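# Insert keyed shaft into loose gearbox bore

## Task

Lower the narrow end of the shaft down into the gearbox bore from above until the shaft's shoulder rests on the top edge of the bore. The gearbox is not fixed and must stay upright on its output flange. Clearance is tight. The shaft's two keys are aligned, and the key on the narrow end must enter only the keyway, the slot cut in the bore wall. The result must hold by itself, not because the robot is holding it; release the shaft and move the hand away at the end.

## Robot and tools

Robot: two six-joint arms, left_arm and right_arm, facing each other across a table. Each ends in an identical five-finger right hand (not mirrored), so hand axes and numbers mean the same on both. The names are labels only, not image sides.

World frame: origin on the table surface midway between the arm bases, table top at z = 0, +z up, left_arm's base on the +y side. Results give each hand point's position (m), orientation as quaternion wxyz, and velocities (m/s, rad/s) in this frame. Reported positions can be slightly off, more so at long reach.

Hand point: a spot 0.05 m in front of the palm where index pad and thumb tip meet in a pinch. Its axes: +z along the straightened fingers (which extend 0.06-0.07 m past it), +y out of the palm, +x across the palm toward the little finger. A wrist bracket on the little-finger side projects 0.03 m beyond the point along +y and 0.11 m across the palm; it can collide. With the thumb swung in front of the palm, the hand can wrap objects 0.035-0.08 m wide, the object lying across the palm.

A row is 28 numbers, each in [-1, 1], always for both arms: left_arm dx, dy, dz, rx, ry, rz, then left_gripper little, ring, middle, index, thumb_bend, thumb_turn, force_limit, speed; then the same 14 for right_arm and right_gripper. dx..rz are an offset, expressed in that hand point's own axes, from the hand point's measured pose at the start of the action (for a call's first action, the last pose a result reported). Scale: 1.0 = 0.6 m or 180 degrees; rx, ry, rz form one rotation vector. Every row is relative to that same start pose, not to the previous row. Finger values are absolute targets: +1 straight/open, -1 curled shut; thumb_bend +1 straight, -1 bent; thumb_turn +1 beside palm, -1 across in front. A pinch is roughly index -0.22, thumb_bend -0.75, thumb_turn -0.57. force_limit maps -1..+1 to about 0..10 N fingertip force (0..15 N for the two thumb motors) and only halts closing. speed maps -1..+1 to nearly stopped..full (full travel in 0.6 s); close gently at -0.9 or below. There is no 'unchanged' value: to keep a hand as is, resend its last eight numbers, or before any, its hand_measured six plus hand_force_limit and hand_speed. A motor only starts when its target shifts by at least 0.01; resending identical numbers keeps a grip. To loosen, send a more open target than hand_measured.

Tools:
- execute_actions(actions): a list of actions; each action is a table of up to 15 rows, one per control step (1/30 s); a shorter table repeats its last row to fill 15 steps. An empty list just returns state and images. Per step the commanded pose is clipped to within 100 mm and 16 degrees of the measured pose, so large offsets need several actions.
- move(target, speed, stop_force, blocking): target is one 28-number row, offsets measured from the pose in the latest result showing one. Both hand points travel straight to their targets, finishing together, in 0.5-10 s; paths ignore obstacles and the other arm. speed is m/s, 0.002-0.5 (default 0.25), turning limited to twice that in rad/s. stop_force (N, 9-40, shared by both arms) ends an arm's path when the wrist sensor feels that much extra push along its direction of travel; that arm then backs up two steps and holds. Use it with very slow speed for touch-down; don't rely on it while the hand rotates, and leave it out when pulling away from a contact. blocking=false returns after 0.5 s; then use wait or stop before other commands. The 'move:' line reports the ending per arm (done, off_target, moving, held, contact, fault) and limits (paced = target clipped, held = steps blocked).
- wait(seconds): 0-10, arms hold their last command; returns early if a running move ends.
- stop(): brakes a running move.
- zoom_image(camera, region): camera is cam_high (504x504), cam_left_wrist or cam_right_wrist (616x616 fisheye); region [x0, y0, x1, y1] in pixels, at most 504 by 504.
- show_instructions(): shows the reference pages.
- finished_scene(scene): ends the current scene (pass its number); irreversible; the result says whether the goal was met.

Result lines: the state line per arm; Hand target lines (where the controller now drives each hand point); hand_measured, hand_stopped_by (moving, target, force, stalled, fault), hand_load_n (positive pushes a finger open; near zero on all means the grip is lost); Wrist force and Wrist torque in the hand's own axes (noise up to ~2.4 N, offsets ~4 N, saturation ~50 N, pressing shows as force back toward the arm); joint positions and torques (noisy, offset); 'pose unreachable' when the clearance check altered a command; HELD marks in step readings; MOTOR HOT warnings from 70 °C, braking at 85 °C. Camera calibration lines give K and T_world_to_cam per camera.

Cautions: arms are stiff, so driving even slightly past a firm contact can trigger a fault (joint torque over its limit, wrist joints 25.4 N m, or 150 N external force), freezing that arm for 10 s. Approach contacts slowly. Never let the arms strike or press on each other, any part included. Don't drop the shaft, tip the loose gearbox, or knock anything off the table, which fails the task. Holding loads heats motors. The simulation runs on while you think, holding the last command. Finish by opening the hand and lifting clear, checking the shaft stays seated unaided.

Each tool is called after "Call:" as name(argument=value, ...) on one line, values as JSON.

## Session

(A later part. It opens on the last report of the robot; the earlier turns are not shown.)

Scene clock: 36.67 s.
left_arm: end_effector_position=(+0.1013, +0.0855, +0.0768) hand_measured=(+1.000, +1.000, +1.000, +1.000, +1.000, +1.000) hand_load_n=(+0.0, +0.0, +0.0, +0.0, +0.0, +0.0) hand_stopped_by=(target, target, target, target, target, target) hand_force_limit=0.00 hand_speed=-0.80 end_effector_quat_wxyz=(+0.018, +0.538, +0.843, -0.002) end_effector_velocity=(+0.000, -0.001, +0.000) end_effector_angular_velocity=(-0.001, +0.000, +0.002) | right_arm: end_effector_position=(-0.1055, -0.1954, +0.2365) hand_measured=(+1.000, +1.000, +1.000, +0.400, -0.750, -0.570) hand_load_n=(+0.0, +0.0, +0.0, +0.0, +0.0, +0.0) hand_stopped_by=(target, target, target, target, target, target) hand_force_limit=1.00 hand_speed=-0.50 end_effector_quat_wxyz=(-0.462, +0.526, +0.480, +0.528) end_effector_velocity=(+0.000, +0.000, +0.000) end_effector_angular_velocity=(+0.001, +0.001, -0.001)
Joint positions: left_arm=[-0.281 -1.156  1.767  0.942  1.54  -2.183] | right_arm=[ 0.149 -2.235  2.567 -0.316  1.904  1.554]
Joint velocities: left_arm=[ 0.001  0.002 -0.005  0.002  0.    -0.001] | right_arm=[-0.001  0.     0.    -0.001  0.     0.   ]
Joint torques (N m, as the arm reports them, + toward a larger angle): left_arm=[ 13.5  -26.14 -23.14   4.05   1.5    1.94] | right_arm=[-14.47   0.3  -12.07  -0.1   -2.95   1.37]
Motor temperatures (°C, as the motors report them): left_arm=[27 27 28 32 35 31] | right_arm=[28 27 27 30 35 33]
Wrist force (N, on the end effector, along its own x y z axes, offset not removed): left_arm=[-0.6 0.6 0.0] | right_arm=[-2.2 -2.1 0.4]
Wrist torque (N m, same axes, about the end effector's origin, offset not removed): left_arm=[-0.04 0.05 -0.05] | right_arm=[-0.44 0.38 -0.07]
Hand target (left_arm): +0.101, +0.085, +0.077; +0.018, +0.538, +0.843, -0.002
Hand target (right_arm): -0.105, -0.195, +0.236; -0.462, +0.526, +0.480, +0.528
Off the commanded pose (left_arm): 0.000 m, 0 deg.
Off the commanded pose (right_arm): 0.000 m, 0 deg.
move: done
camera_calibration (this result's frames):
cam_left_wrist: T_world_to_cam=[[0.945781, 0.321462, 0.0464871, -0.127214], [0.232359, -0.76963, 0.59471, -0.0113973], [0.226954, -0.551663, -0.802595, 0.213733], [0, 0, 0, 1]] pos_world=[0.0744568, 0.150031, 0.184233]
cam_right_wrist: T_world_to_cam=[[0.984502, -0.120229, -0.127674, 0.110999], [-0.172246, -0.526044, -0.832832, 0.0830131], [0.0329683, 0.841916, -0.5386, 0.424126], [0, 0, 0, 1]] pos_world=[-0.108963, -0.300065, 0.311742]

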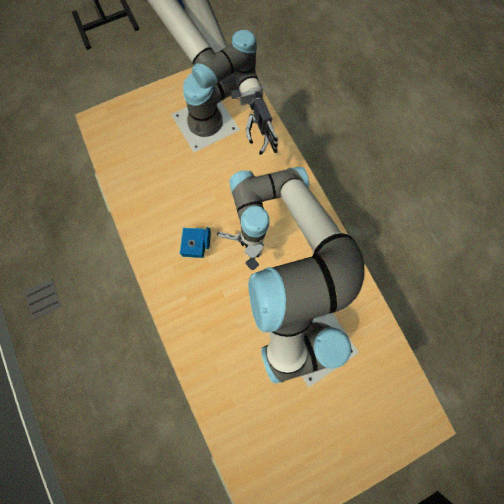

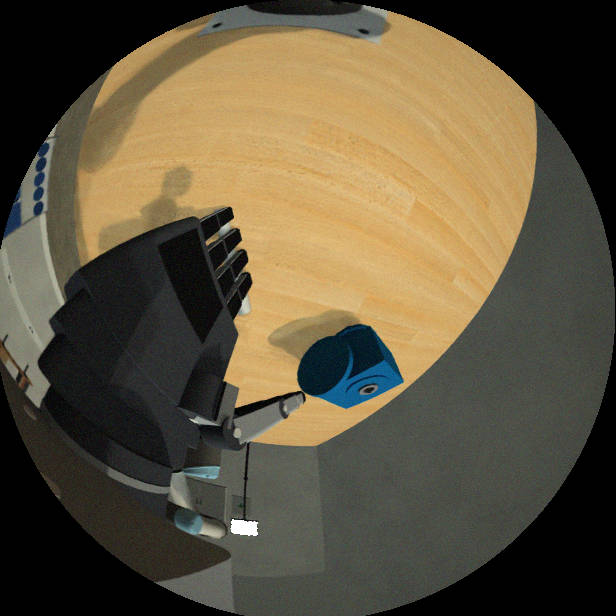

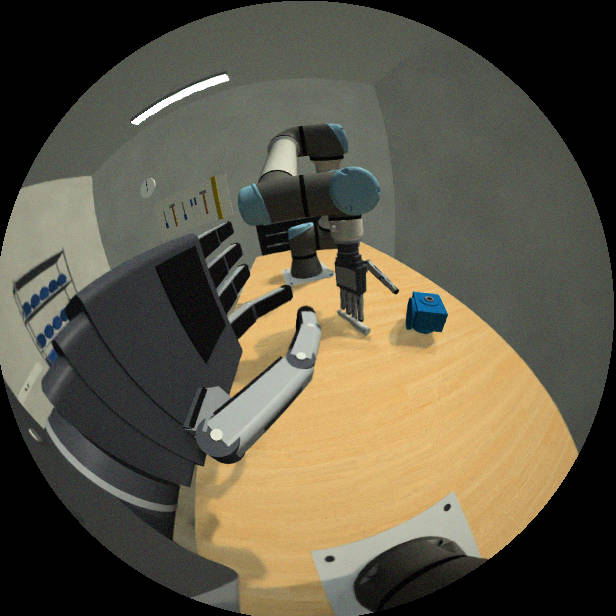

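Call:
move(target=[0.3,0.25,-0.3,0,0,0,-1,-1,-1,-1,-0.75,-1,0,0.5,0,0,0,-0.239,0,0,1,1,1,0.4,-0.75,-0.57,1,-0.5])

Call:
move(target=[0,0,0,0,0,0,-1,-1,-1,-1,-0.75,-1,0,0.5,-0.17,-0.07,0.29,0,0,0.5,1,1,1,0.4,-0.75,-0.57,1,-0.5], speed=0.35)

Call:
move(target=[0,0,0,0,0,0,-1,-1,-1,-1,-0.75,-1,0,0.5,0,0.08,0,-0.083,0,0,1,1,1,0.4,-0.75,-0.57,1,-0.5])

Scene clock: 38.90 s.
left_arm: end_effector_position=(+0.1570, +0.3156, +0.2532) hand_measured=(-1.000, -1.000, -1.000, -0.820, -0.188, -0.632) hand_load_n=(+0.0, +0.0, +0.0, +6.5, +11.0, +14.0) hand_stopped_by=(target, target, target, force, force, force) hand_force_limit=0.00 hand_speed=0.50 end_effector_quat_wxyz=(+0.018, +0.538, +0.843, -0.002) end_effector_velocity=(-0.000, +0.001, +0.002) end_effector_angular_velocity=(-0.002, +0.001, +0.000) | right_arm: end_effector_position=(-0.1074, -0.1951, +0.2366) hand_measured=(+1.000, +1.000, +1.000, +0.400, -0.750, -0.570) hand_load_n=(+0.0, +0.0, +0.0, +0.0, +0.0, +0.0) hand_stopped_by=(target, target, target, target, target, target) hand_force_limit=1.00 hand_speed=-0.50 end_effector_quat_wxyz=(-0.440, +0.546, +0.456, +0.548) end_effector_velocity=(-0.000, +0.000, -0.000) end_effector_angular_velocity=(-0.001, -0.000, +0.000)
Joint positions: left_arm=[-0.196 -1.853  2.025  1.378  1.541 -2.098] | right_arm=[ 0.299 -2.1    2.521 -0.406  2.139  1.559]
Joint velocities: left_arm=[ 0.    -0.004 -0.001  0.004  0.    -0.   ] | right_arm=[-0.     0.     0.     0.    -0.001 -0.   ]
Joint torques (N m, as the arm reports them, + toward a larger angle): left_arm=[ 13.3  -13.88 -27.43   4.53   1.39   1.94] | right_arm=[-13.06  10.46 -11.29   0.09   2.83  -1.37]
Motor temperatures (°C, as the motors report them): left_arm=[27 27 28 32 35 31] | right_arm=[28 27 27 30 35 33]
Wrist force (N, on the end effector, along its own x y z axes, offset not removed): left_arm=[-3.3 0.4 2.2] | right_arm=[-0.1 0.2 0.5]
Wrist torque (N m, same axes, about the end effector's origin, offset not removed): left_arm=[-0.20 0.37 -0.23] | right_arm=[0.02 0.24 0.14]
Hand target (left_arm): +0.157, +0.316, +0.253; +0.018, +0.538, +0.843, -0.002
Hand target (right_arm): -0.107, -0.195, +0.237; -0.440, +0.546, +0.456, +0.548
Off the commanded pose (left_arm): 0.000 m, 0 deg.
Off the commanded pose (right_arm): 0.002 m, 38 deg; orientation clipped at the last step of the last action.
move: held (right_arm); limits=paced,held; held on 49 of 61 steps (right_arm), including the last (right_arm)
pose unreachable (right arm): on one or more control steps of this call, first in action 0 (counted from 0), this arm could not follow its commanded pose, so it was not sent that pose on those steps. On the call's last step it was still not sent that pose. It may still have moved: this result reports where it is.
cause: the commanded pose would bring two parts of the arm too close to each other (joints 4 (wrist 1) to 6 (wrist 3) lie between them).
camera_calibration (this result's frames):
cam_left_wrist: T_world_to_cam=[[0.945772, 0.321461, 0.0466671, -0.262099], [0.23224, -0.769619, 0.59477, 0.0478517], [0.227111, -0.551678, -0.802541, 0.469569], [0, 0, 0, 1]] pos_world=[0.130128, 0.380134, 0.360619]
cam_right_wrist: T_world_to_cam=[[0.970452, -0.203394, -0.129821, 0.0957102], [-0.217889, -0.507526, -0.833632, 0.0818295], [0.103668, 0.837286, -0.536847, 0.430275], [0, 0, 0, 1]] pos_world=[-0.119658, -0.299266, 0.311633]

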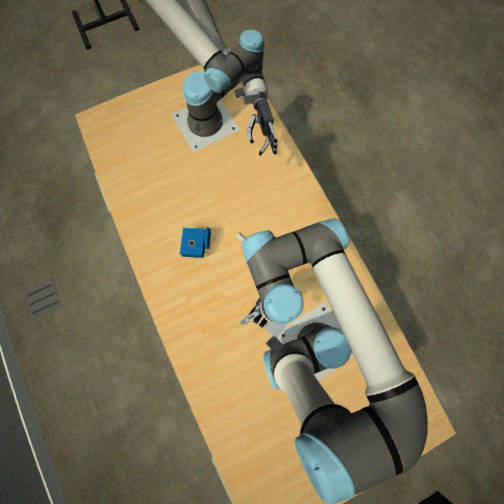

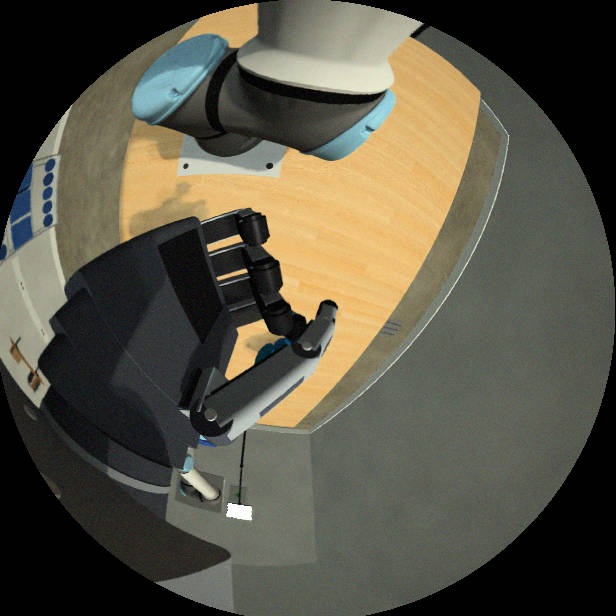

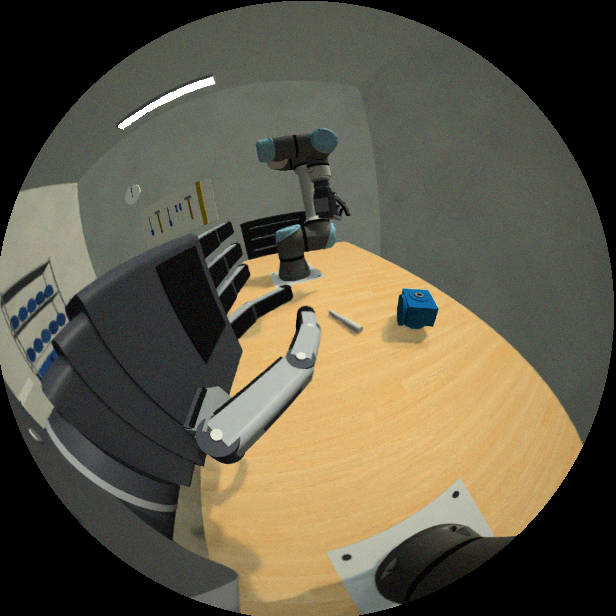

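Scene clock: 46.30 s.
left_arm: end_effector_position=(+0.1570, +0.3156, +0.2532) hand_measured=(-1.000, -1.000, -1.000, -0.820, -0.188, -0.632) hand_load_n=(+0.0, +0.0, +0.0, +6.5, +11.0, +14.0) hand_stopped_by=(target, target, target, force, force, force) hand_force_limit=0.00 hand_speed=0.50 end_effector_quat_wxyz=(+0.018, +0.538, +0.843, -0.002) end_effector_velocity=(-0.000, -0.000, -0.000) end_effector_angular_velocity=(-0.001, +0.000, -0.001) | right_arm: end_effector_position=(-0.1126, -0.0192, +0.1327) hand_measured=(+1.000, +1.000, +1.000, +0.400, -0.750, -0.570) hand_load_n=(+0.0, +0.0, +0.0, +0.0, +0.0, +0.0) hand_stopped_by=(target, target, target, target, target, target) hand_force_limit=1.00 hand_speed=-0.50 end_effector_quat_wxyz=(+0.689, -0.714, +0.036, -0.118) end_effector_velocity=(+0.000, +0.003, -0.002) end_effector_angular_velocity=(+0.058, +0.199, +0.024)
Joint positions: left_arm=[-0.196 -1.853  2.025  1.378  1.541 -2.098] | right_arm=[-0.197 -1.659  2.47  -0.788  1.665  3.025]
Joint velocities: left_arm=[-0.001 -0.001  0.    -0.     0.    -0.   ] | right_arm=[-0.087 -0.006  0.041 -0.05  -0.116  0.203]
Joint torques (N m, as the arm reports them, + toward a larger angle): left_arm=[13.03  0.82 -9.58  0.31  0.52  1.45] | right_arm=[-16.42 -17.31  -5.37  -3.2   -3.32   2.08]
Motor temperatures (°C, as the motors report them): left_arm=[27 27 28 32 35 31] | right_arm=[28 27 27 30 35 33]
Wrist force (N, on the end effector, along its own x y z axes, offset not removed): left_arm=[-5.3 0.3 -1.3] | right_arm=[-0.6 -1.2 2.1]
Wrist torque (N m, same axes, about the end effector's origin, offset not removed): left_arm=[0.31 0.91 -0.19] | right_arm=[-0.42 0.20 0.19]
Hand target (left_arm): +0.157, +0.316, +0.253; +0.018, +0.538, +0.843, -0.002
Hand target (right_arm): -0.113, -0.019, +0.133; +0.691, -0.713, +0.044, -0.108
Off the commanded pose (left_arm): 0.000 m, 0 deg.
Off the commanded pose (right_arm): 0.002 m, 6 deg.
move: moving (right_arm; no rest 5 s after the path's end); limits=paced
camera_calibration (this result's frames):
cam_left_wrist: T_world_to_cam=[[0.945773, 0.32146, 0.0466661, -0.262098], [0.23224, -0.76962, 0.594769, 0.0478521], [0.22711, -0.551679, -0.802541, 0.46957], [0, 0, 0, 1]] pos_world=[0.130128, 0.380134, 0.360619]
cam_right_wrist: T_world_to_cam=[[-0.0368965, -0.0228956, -0.999057, 0.128455], [-0.942342, -0.331954, 0.0424094, -0.111106], [-0.332612, 0.943018, -0.00932757, 0.110664], [0, 0, 0, 1]] pos_world=[-0.0631526, -0.138299, 0.134078]

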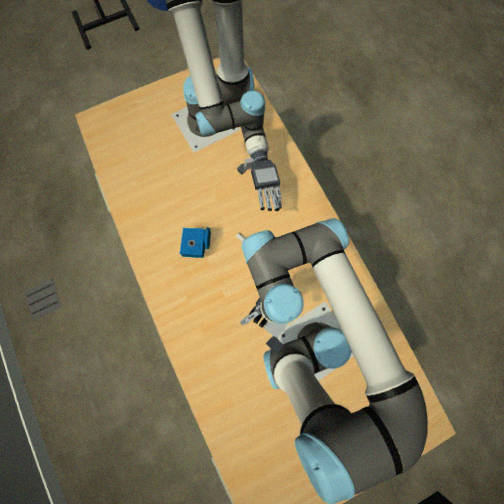

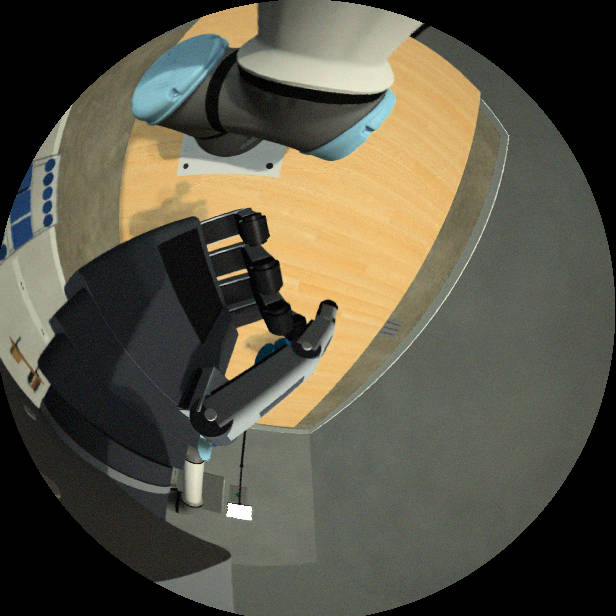

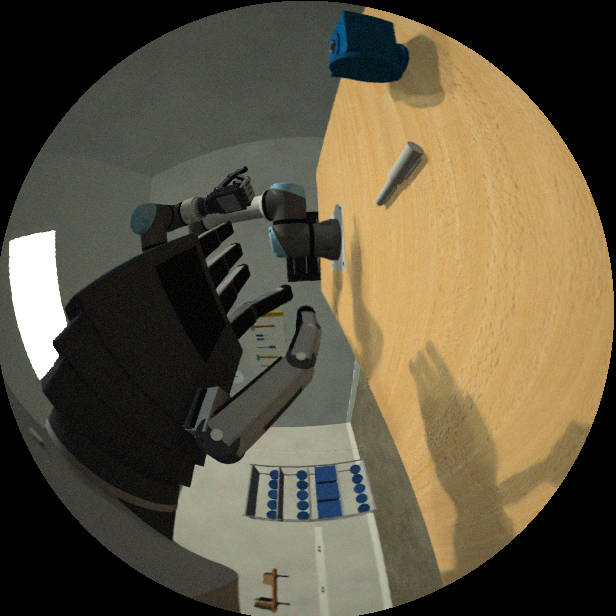

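Scene clock: 48.17 s.
left_arm: end_effector_position=(+0.1570, +0.3156, +0.2532) hand_measured=(-1.000, -1.000, -1.000, -0.820, -0.188, -0.632) hand_load_n=(+0.0, +0.0, +0.0, +6.5, +11.0, +14.0) hand_stopped_by=(target, target, target, force, force, force) hand_force_limit=0.00 hand_speed=0.50 end_effector_quat_wxyz=(+0.018, +0.538, +0.843, -0.002) end_effector_velocity=(-0.000, +0.000, +0.000) end_effector_angular_velocity=(+0.003, -0.001, -0.001) | right_arm: end_effector_position=(-0.1072, -0.0215, +0.0852) hand_measured=(+1.000, +1.000, +1.000, +0.400, -0.750, -0.570) hand_load_n=(+0.0, +0.0, +0.0, +0.0, +0.0, +0.0) hand_stopped_by=(target, target, target, target, target, target) hand_force_limit=1.00 hand_speed=-0.50 end_effector_quat_wxyz=(+0.590, -0.798, +0.051, -0.112) end_effector_velocity=(+0.000, -0.000, -0.001) end_effector_angular_velocity=(-0.008, +0.001, -0.002)
Joint positions: left_arm=[-0.196 -1.853  2.025  1.378  1.541 -2.098] | right_arm=[-0.199 -1.562  2.343 -0.497  1.69   3.053]
Joint velocities: left_arm=[-0.001  0.001 -0.001  0.002 -0.001 -0.   ] | right_arm=[ 0.001  0.004 -0.005  0.009  0.002  0.001]
Joint torques (N m, as the arm reports them, + toward a larger angle): left_arm=[13.33  0.61 -9.52  0.21  0.53  1.4 ] | right_arm=[ 11.79  -7.47 -27.02   0.57   2.83   1.9 ]
Motor temperatures (°C, as the motors report them): left_arm=[27 27 28 32 35 31] | right_arm=[28 27 27 30 35 33]
Wrist force (N, on the end effector, along its own x y z axes, offset not removed): left_arm=[-1.9 1.0 -0.2] | right_arm=[-0.8 -1.7 1.0]
Wrist torque (N m, same axes, about the end effector's origin, offset not removed): left_arm=[0.17 0.20 0.13] | right_arm=[-0.31 0.24 0.02]
Hand target (left_arm): +0.157, +0.316, +0.253; +0.018, +0.538, +0.843, -0.002
Hand target (right_arm): -0.107, -0.022, +0.085; -0.590, +0.798, -0.051, +0.112
Off the commanded pose (left_arm): 0.000 m, 0 deg.
Off the commanded pose (right_arm): 0.000 m, 0 deg.
move: done
camera_calibration (this result's frames):
cam_left_wrist: T_world_to_cam=[[0.945773, 0.32146, 0.0466662, -0.262098], [0.23224, -0.76962, 0.594769, 0.0478522], [0.22711, -0.551678, -0.802541, 0.46957], [0, 0, 0, 1]] pos_world=[0.130128, 0.380134, 0.360619]
cam_right_wrist: T_world_to_cam=[[-0.0962922, -0.269139, -0.958276, 0.0659717], [-0.945865, -0.275052, 0.172296, -0.114975], [-0.309947, 0.92299, -0.228084, 0.134863], [0, 0, 0, 1]] pos_world=[-0.0605983, -0.138346, 0.113789]

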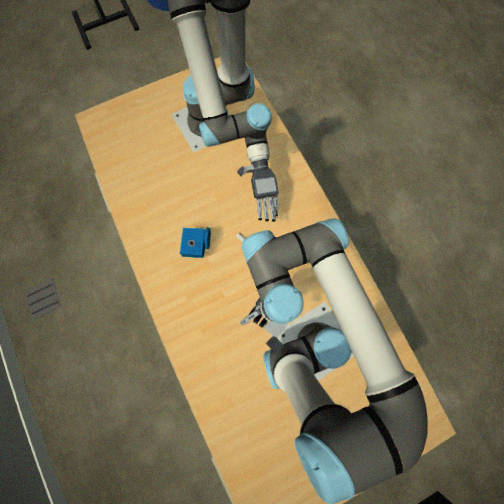

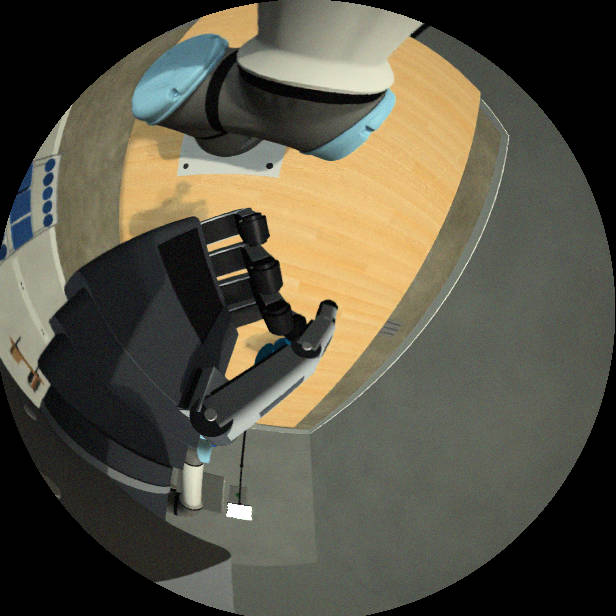

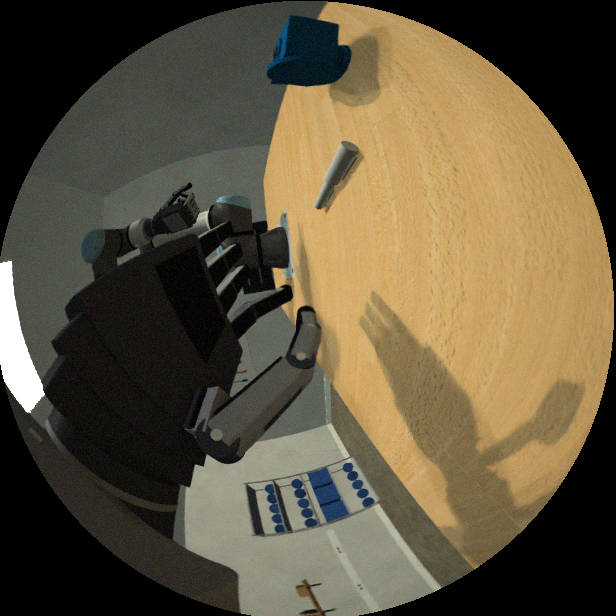

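Call:
move(target=[-0.323,-0.328,0.22,0,0,0,1,1,1,1,1,1,0,0.5,-0.1,0,-0.2,0,0,0,-1,-1,-1,0.4,-0.75,-0.57,1,-0.5])

Scene clock: 51.50 s.
left_arm: end_effector_position=(+0.0632, +0.0543, +0.1243) hand_measured=(+1.000, +1.000, +1.000, +1.000, +1.000, +1.000) hand_load_n=(+0.0, +0.0, +0.0, +0.0, +0.0, +0.0) hand_stopped_by=(target, target, target, target, target, target) hand_force_limit=0.00 hand_speed=0.50 end_effector_quat_wxyz=(+0.018, +0.538, +0.843, -0.002) end_effector_velocity=(+0.000, +0.000, -0.000) end_effector_angular_velocity=(+0.001, -0.000, -0.001) | right_arm: end_effector_position=(-0.1941, -0.1204, +0.1112) hand_measured=(-1.000, -1.000, -1.000, +0.400, -0.750, -0.570) hand_load_n=(+0.0, +0.0, +0.0, +0.0, +0.0, +0.0) hand_stopped_by=(target, target, target, target, target, target) hand_force_limit=1.00 hand_speed=-0.50 end_effector_quat_wxyz=(+0.590, -0.798, +0.051, -0.112) end_effector_velocity=(-0.000, +0.000, +0.000) end_effector_angular_velocity=(+0.001, +0.001, +0.000)
Joint positions: left_arm=[-0.356 -1.156  1.625  1.086  1.539 -2.258] | right_arm=[ 0.204 -1.708  2.39  -0.359  2.076  3.178]
Joint velocities: left_arm=[ 0.    -0.     0.001  0.    -0.     0.001] | right_arm=[ 0.     0.    -0.    -0.001 -0.     0.   ]
Joint torques (N m, as the arm reports them, + toward a larger angle): left_arm=[ 13.67 -27.3  -25.88   4.35   1.46   1.92] | right_arm=[ 12.6   -1.5  -28.68   0.91   3.14   1.84]
Motor temperatures (°C, as the motors report them): left_arm=[27 27 28 32 35 31] | right_arm=[28 27 27 30 35 33]
Wrist force (N, on the end effector, along its own x y z axes, offset not removed): left_arm=[-2.3 1.5 0.9] | right_arm=[-4.0 -0.1 -0.3]
Wrist torque (N m, same axes, about the end effector's origin, offset not removed): left_arm=[0.27 0.34 0.13] | right_arm=[0.02 0.73 0.08]
Hand target (left_arm): +0.063, +0.054, +0.124; +0.018, +0.538, +0.843, -0.002
Hand target (right_arm): -0.194, -0.120, +0.111; -0.590, +0.798, -0.051, +0.112
Off the commanded pose (left_arm): 0.000 m, 0 deg.
Off the commanded pose (right_arm): 0.000 m, 0 deg.
move: done
camera_calibration (this result's frames):
cam_left_wrist: T_world_to_cam=[[0.945789, 0.321456, 0.0463534, -0.0833951], [0.232454, -0.769669, 0.594621, -0.0548206], [0.226822, -0.551611, -0.802669, 0.243314], [0, 0, 0, 1]] pos_world=[0.0364286, 0.118829, 0.231764]
cam_right_wrist: T_world_to_cam=[[-0.0958771, -0.269177, -0.958307, 0.0560501], [-0.945942, -0.275038, 0.171895, -0.228847], [-0.309841, 0.922983, -0.228256, 0.205141], [0, 0, 0, 1]] pos_world=[-0.147541, -0.237196, 0.139875]

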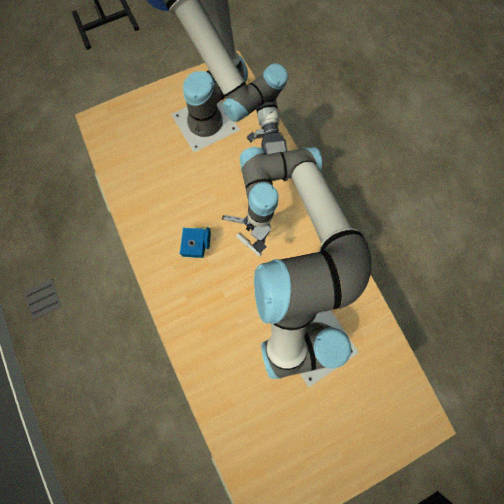

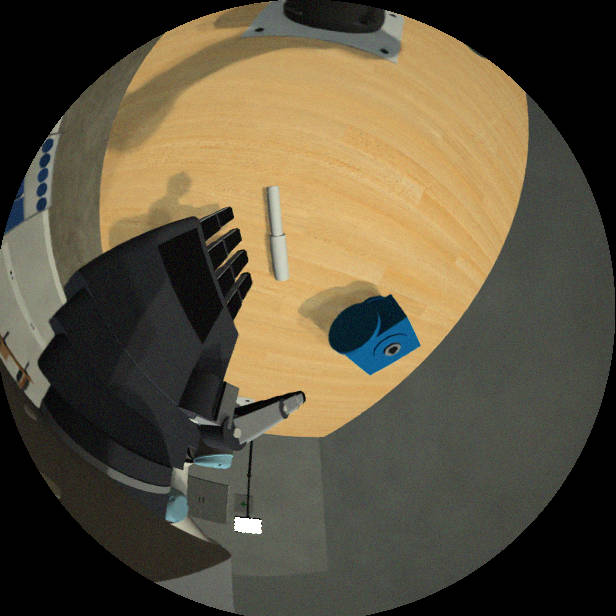

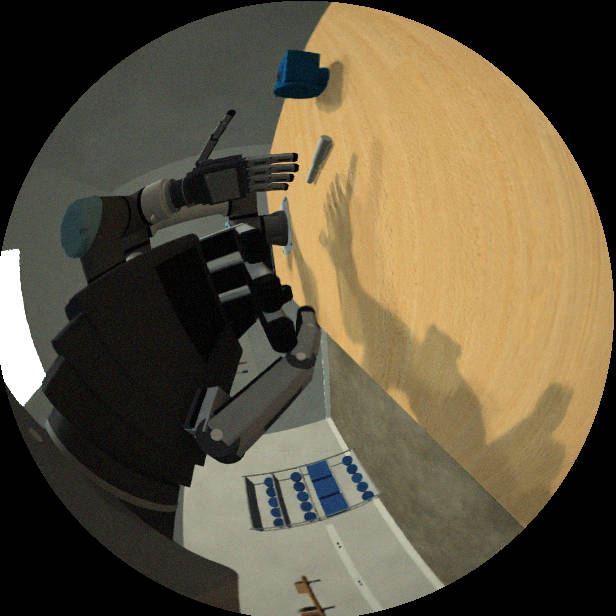

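Call:
move(target=[0.01,-0.01,0.08,0,0,0,1,1,1,1,1,1,0,0.5,0,0,0,0,0,0,-1,-1,-1,0.4,-0.75,-0.57,1,-0.5], speed=0.05, stop_force=10)

Call:
move(target=[0,0.065,0,0,0,0,1,1,1,1,1,1,0,0.5,0,0,0,0,0,0,-1,-1,-1,0.4,-0.75,-0.57,1,-0.5], speed=0.06, stop_force=12)

Call:
zoom_image(camera="cam_left_wrist", region=[200,150,440,400])

Scene clock: 53.03 s.
left_arm: end_effector_position=(+0.0566, +0.0561, +0.0761) hand_measured=(+1.000, +1.000, +1.000, +1.000, +1.000, +1.000) hand_load_n=(+0.0, +0.0, +0.0, +0.0, +0.0, +0.0) hand_stopped_by=(target, target, target, target, target, target) hand_force_limit=0.00 hand_speed=0.50 end_effector_quat_wxyz=(+0.018, +0.538, +0.843, -0.002) end_effector_velocity=(-0.000, +0.000, -0.001) end_effector_angular_velocity=(+0.000, +0.000, +0.000) | right_arm: end_effector_position=(-0.1941, -0.1204, +0.1112) hand_measured=(-1.000, -1.000, -1.000, +0.400, -0.750, -0.570) hand_load_n=(+0.0, +0.0, +0.0, +0.0, +0.0, +0.0) hand_stopped_by=(target, target, target, target, target, target) hand_force_limit=1.00 hand_speed=-0.50 end_effector_quat_wxyz=(+0.590, -0.798, +0.051, -0.112) end_effector_velocity=(-0.000, -0.000, -0.000) end_effector_angular_velocity=(+0.000, +0.000, +0.000)
Joint positions: left_arm=[-0.372 -1.103  1.686  0.972  1.538 -2.274] | right_arm=[ 0.204 -1.708  2.39  -0.359  2.076  3.178]
Joint velocities: left_arm=[-0.001  0.001  0.001 -0.002  0.    -0.001] | right_arm=[ 0.     0.     0.001 -0.001 -0.     0.   ]
Joint torques (N m, as the arm reports them, + toward a larger angle): left_arm=[-12.43 -28.01  -6.08  -0.06  -1.8   -1.27] | right_arm=[ 12.33  -1.4  -27.97   0.96   3.03   1.94]
Motor temperatures (°C, as the motors report them): left_arm=[27 27 28 32 35 31] | right_arm=[28 27 27 30 35 33]
Wrist force (N, on the end effector, along its own x y z axes, offset not removed): left_arm=[-3.2 -0.1 3.7] | right_arm=[-1.7 -0.5 1.2]
Wrist torque (N m, same axes, about the end effector's origin, offset not removed): left_arm=[-0.23 0.41 0.07] | right_arm=[-0.20 0.40 0.10]
Hand target (left_arm): +0.057, +0.056, +0.076; +0.018, +0.538, +0.843, -0.002
Hand target (right_arm): -0.194, -0.120, +0.111; -0.590, +0.798, -0.051, +0.112
Off the commanded pose (left_arm): 0.000 m, 0 deg.
Off the commanded pose (right_arm): 0.000 m, 0 deg.
move: done
camera_calibration (this result's frames):
cam_left_wrist: T_world_to_cam=[[0.94579, 0.321458, 0.046321, -0.0755085], [0.232479, -0.769678, 0.5946, -0.0231926], [0.226791, -0.551598, -0.802686, 0.2072], [0, 0, 0, 1]] pos_world=[0.0298159, 0.120713, 0.183605]
cam_right_wrist: T_world_to_cam=[[-0.0958774, -0.269177, -0.958307, 0.0560501], [-0.945942, -0.275038, 0.171895, -0.228847], [-0.309841, 0.922983, -0.228255, 0.20514], [0, 0, 0, 1]] pos_world=[-0.147541, -0.237196, 0.139875]

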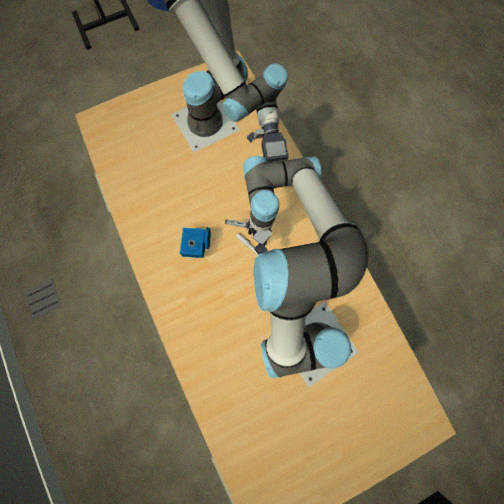

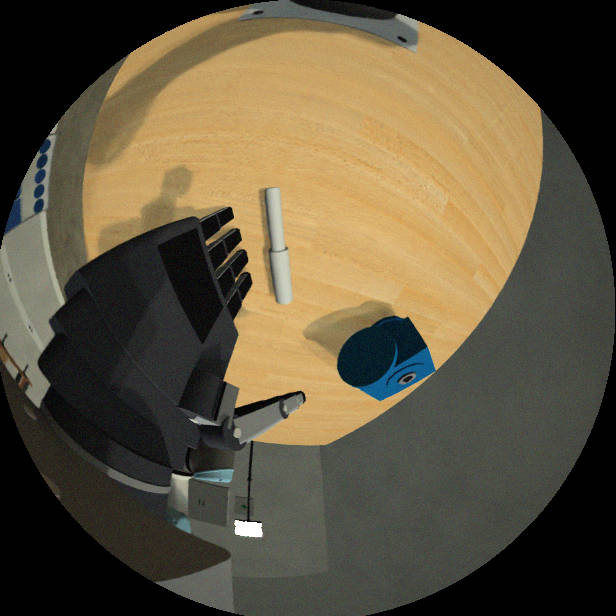

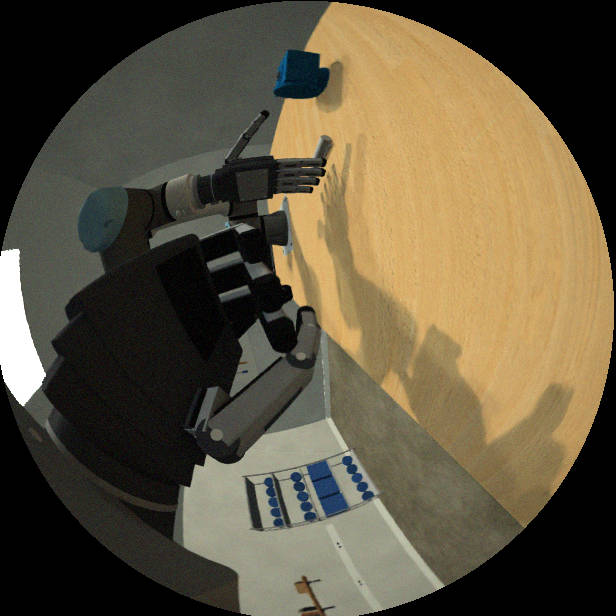

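Scene clock: 54.07 s.
left_arm: end_effector_position=(+0.0919, +0.0725, +0.0768) hand_measured=(+1.000, +1.000, +1.000, +1.000, +1.000, +1.000) hand_load_n=(+0.0, +0.0, +0.0, +0.0, +0.0, +0.0) hand_stopped_by=(target, target, target, target, target, target) hand_force_limit=0.00 hand_speed=0.50 end_effector_quat_wxyz=(+0.018, +0.538, +0.843, -0.002) end_effector_velocity=(+0.001, +0.000, -0.000) end_effector_angular_velocity=(-0.001, +0.001, -0.001) | right_arm: end_effector_position=(-0.1941, -0.1204, +0.1112) hand_measured=(-1.000, -1.000, -1.000, +0.400, -0.750, -0.570) hand_load_n=(+0.0, +0.0, +0.0, +0.0, +0.0, +0.0) hand_stopped_by=(target, target, target, target, target, target) hand_force_limit=1.00 hand_speed=-0.50 end_effector_quat_wxyz=(+0.590, -0.798, +0.051, -0.112) end_effector_velocity=(-0.000, -0.000, -0.000) end_effector_angular_velocity=(+0.000, +0.000, +0.001)
Joint positions: left_arm=[-0.298 -1.132  1.73   0.956  1.539 -2.2  ] | right_arm=[ 0.204 -1.708  2.39  -0.359  2.076  3.178]
Joint velocities: left_arm=[ 0.003 -0.001  0.001 -0.002  0.     0.004] | right_arm=[ 0.    -0.     0.001 -0.001 -0.     0.   ]
Joint torques (N m, as the arm reports them, + toward a larger angle): left_arm=[ 14.41 -39.85  -5.2    0.23   1.27   1.86] | right_arm=[ 12.21  -1.85 -28.53   0.86   3.07   1.88]
Motor temperatures (°C, as the motors report them): left_arm=[27 27 28 32 35 31] | right_arm=[28 27 27 30 35 33]
Wrist force (N, on the end effector, along its own x y z axes, offset not removed): left_arm=[-1.5 -2.4 -3.5] | right_arm=[-1.8 0.5 3.0]
Wrist torque (N m, same axes, about the end effector's origin, offset not removed): left_arm=[0.15 0.20 -0.29] | right_arm=[-0.09 0.40 0.13]
Hand target (left_arm): +0.092, +0.073, +0.077; +0.018, +0.538, +0.843, -0.002
Hand target (right_arm): -0.194, -0.120, +0.111; -0.590, +0.798, -0.051, +0.112
Off the commanded pose (left_arm): 0.000 m, 0 deg.
Off the commanded pose (right_arm): 0.000 m, 0 deg.
move: done
camera_calibration (this result's frames):
cam_left_wrist: T_world_to_cam=[[0.945782, 0.321461, 0.0464719, -0.114203], [0.232376, -0.76965, 0.594676, -0.0192155], [0.226932, -0.551635, -0.802621, 0.208696], [0, 0, 0, 1]] pos_world=[0.0651163, 0.137047, 0.184238]
cam_right_wrist: T_world_to_cam=[[-0.0958774, -0.269177, -0.958307, 0.0560501], [-0.945942, -0.275038, 0.171895, -0.228847], [-0.309841, 0.922983, -0.228255, 0.20514], [0, 0, 0, 1]] pos_world=[-0.147541, -0.237196, 0.139875]

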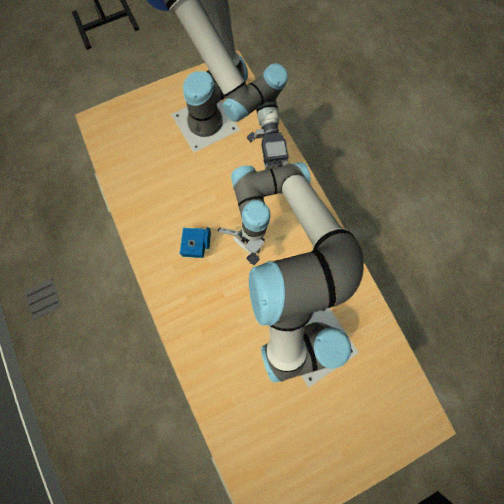

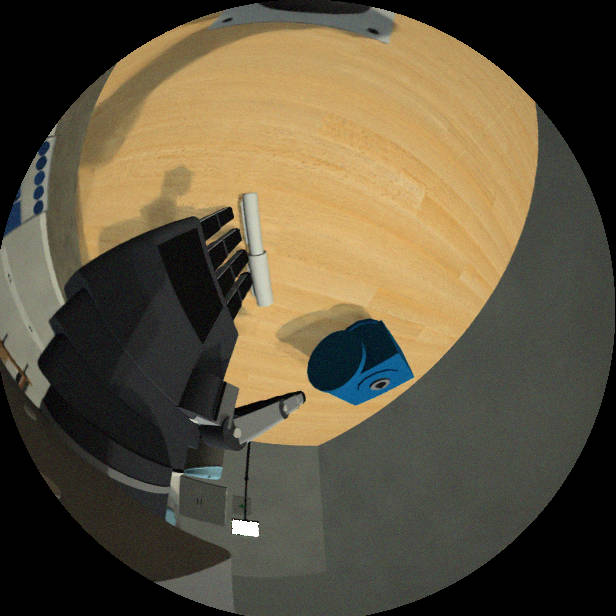

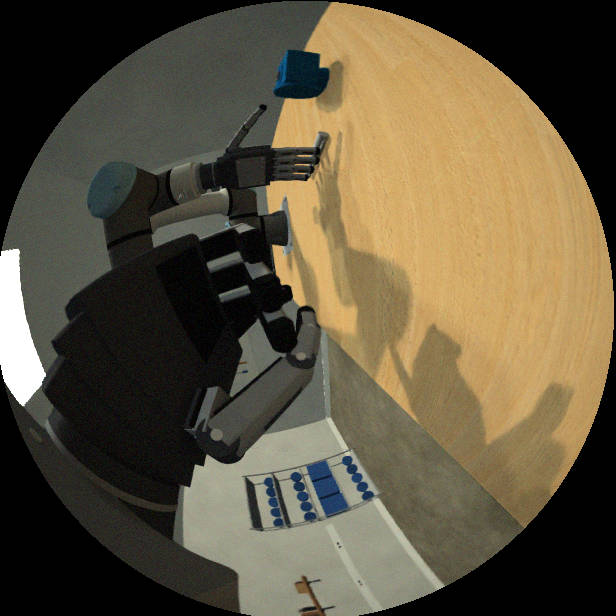

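Region (200, 150, 440, 400) of cam_left_wrist's 616x616 image, scaled by 2.016, with more detail than that image has; it fills the left 484 columns of this view, and the rest is white.

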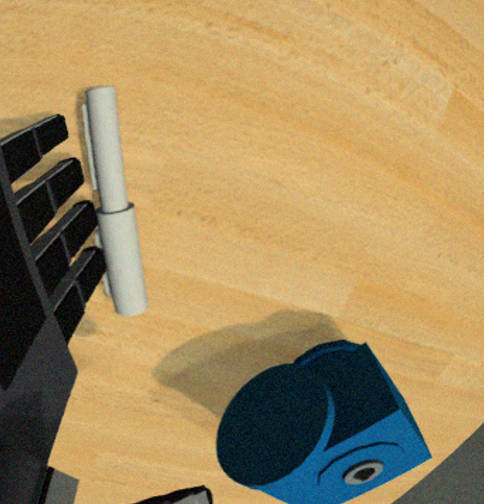

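Key partly raised. Curl the fingers to roll it on.

Call:
move(target=[0,0,0,0,0,0,1,1,0.55,0.55,1,1,0,-0.3,0,0,0,0,0,0,-1,-1,-1,0.4,-0.75,-0.57,1,-0.5])

Call:
zoom_image(camera="cam_left_wrist", region=[200,150,440,400])

Scene clock: 54.87 s.
left_arm: end_effector_position=(+0.0920, +0.0725, +0.0768) hand_measured=(+1.000, +1.000, +0.550, +0.550, +1.000, +1.000) hand_load_n=(+0.0, +0.0, +0.0, +0.0, +0.0, +0.0) hand_stopped_by=(target, target, target, target, target, target) hand_force_limit=0.00 hand_speed=-0.30 end_effector_quat_wxyz=(+0.018, +0.538, +0.843, -0.002) end_effector_velocity=(-0.000, +0.000, +0.000) end_effector_angular_velocity=(-0.001, +0.000, +0.002) | right_arm: end_effector_position=(-0.1941, -0.1204, +0.1112) hand_measured=(-1.000, -1.000, -1.000, +0.400, -0.750, -0.570) hand_load_n=(+0.0, +0.0, +0.0, +0.0, +0.0, +0.0) hand_stopped_by=(target, target, target, target, target, target) hand_force_limit=1.00 hand_speed=-0.50 end_effector_quat_wxyz=(+0.590, -0.798, +0.051, -0.112) end_effector_velocity=(+0.000, -0.000, -0.000) end_effector_angular_velocity=(-0.001, -0.000, -0.000)
Joint positions: left_arm=[-0.298 -1.132  1.73   0.956  1.539 -2.2  ] | right_arm=[ 0.204 -1.708  2.39  -0.359  2.076  3.178]
Joint velocities: left_arm=[-0.    -0.001  0.001 -0.    -0.    -0.002] | right_arm=[ 0.     0.    -0.     0.001  0.001 -0.   ]
Joint torques (N m, as the arm reports them, + toward a larger angle): left_arm=[-10.44 -28.78 -18.22   2.83  -1.83  -1.36] | right_arm=[ 12.32  -1.82 -28.41   1.05   3.05   1.84]
Motor temperatures (°C, as the motors report them): left_arm=[27 27 28 32 35 31] | right_arm=[28 27 27 30 35 33]
Wrist force (N, on the end effector, along its own x y z axes, offset not removed): left_arm=[-2.6 -1.3 -1.9] | right_arm=[-2.2 -1.4 3.0]
Wrist torque (N m, same axes, about the end effector's origin, offset not removed): left_arm=[-0.10 0.23 -0.25] | right_arm=[-0.42 0.58 -0.07]
Hand target (left_arm): +0.092, +0.072, +0.077; +0.018, +0.538, +0.843, -0.002
Hand target (right_arm): -0.194, -0.120, +0.111; -0.590, +0.798, -0.051, +0.112
Off the commanded pose (left_arm): 0.000 m, 0 deg.
Off the commanded pose (right_arm): 0.000 m, 0 deg.
move: done
camera_calibration (this result's frames):
cam_left_wrist: T_world_to_cam=[[0.945732, 0.321613, 0.046422, -0.11428], [0.232523, -0.769594, 0.594692, -0.0192209], [0.226987, -0.551626, -0.802612, 0.208691], [0, 0, 0, 1]] pos_world=[0.0651772, 0.137081, 0.184233]
cam_right_wrist: T_world_to_cam=[[-0.0958774, -0.269177, -0.958307, 0.0560502], [-0.945942, -0.275038, 0.171895, -0.228847], [-0.309841, 0.922983, -0.228255, 0.20514], [0, 0, 0, 1]] pos_world=[-0.147541, -0.237195, 0.139875]

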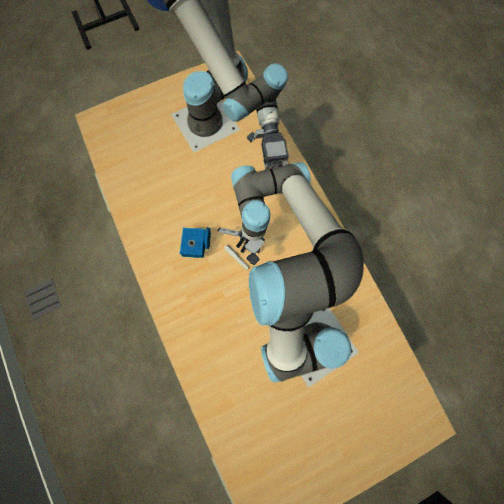

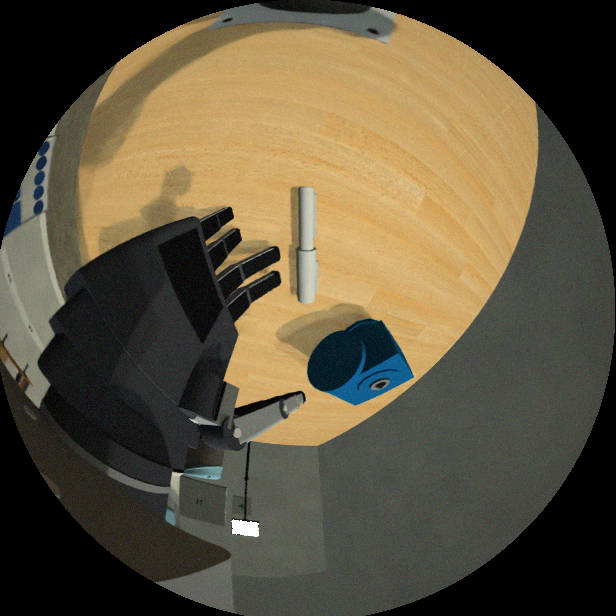

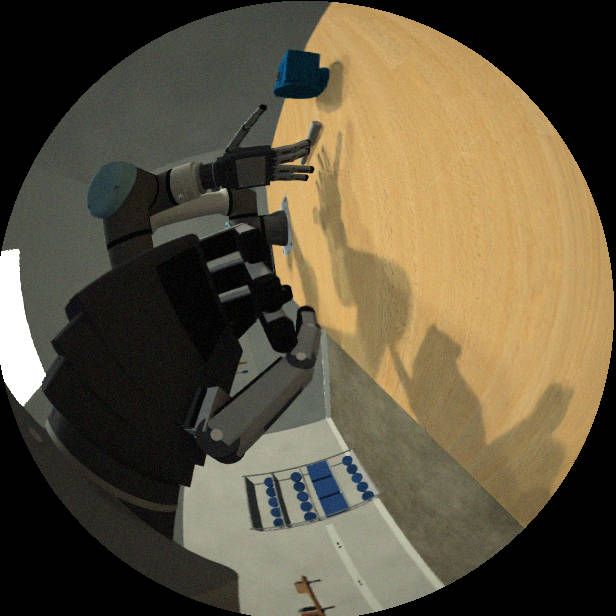

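Region (200, 150, 440, 400) of cam_left_wrist's 616x616 image, scaled by 2.016, with more detail than that image has; it fills the left 484 columns of this view, and the rest is white.

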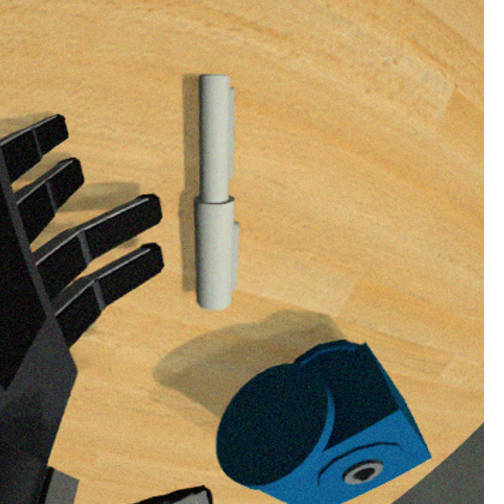

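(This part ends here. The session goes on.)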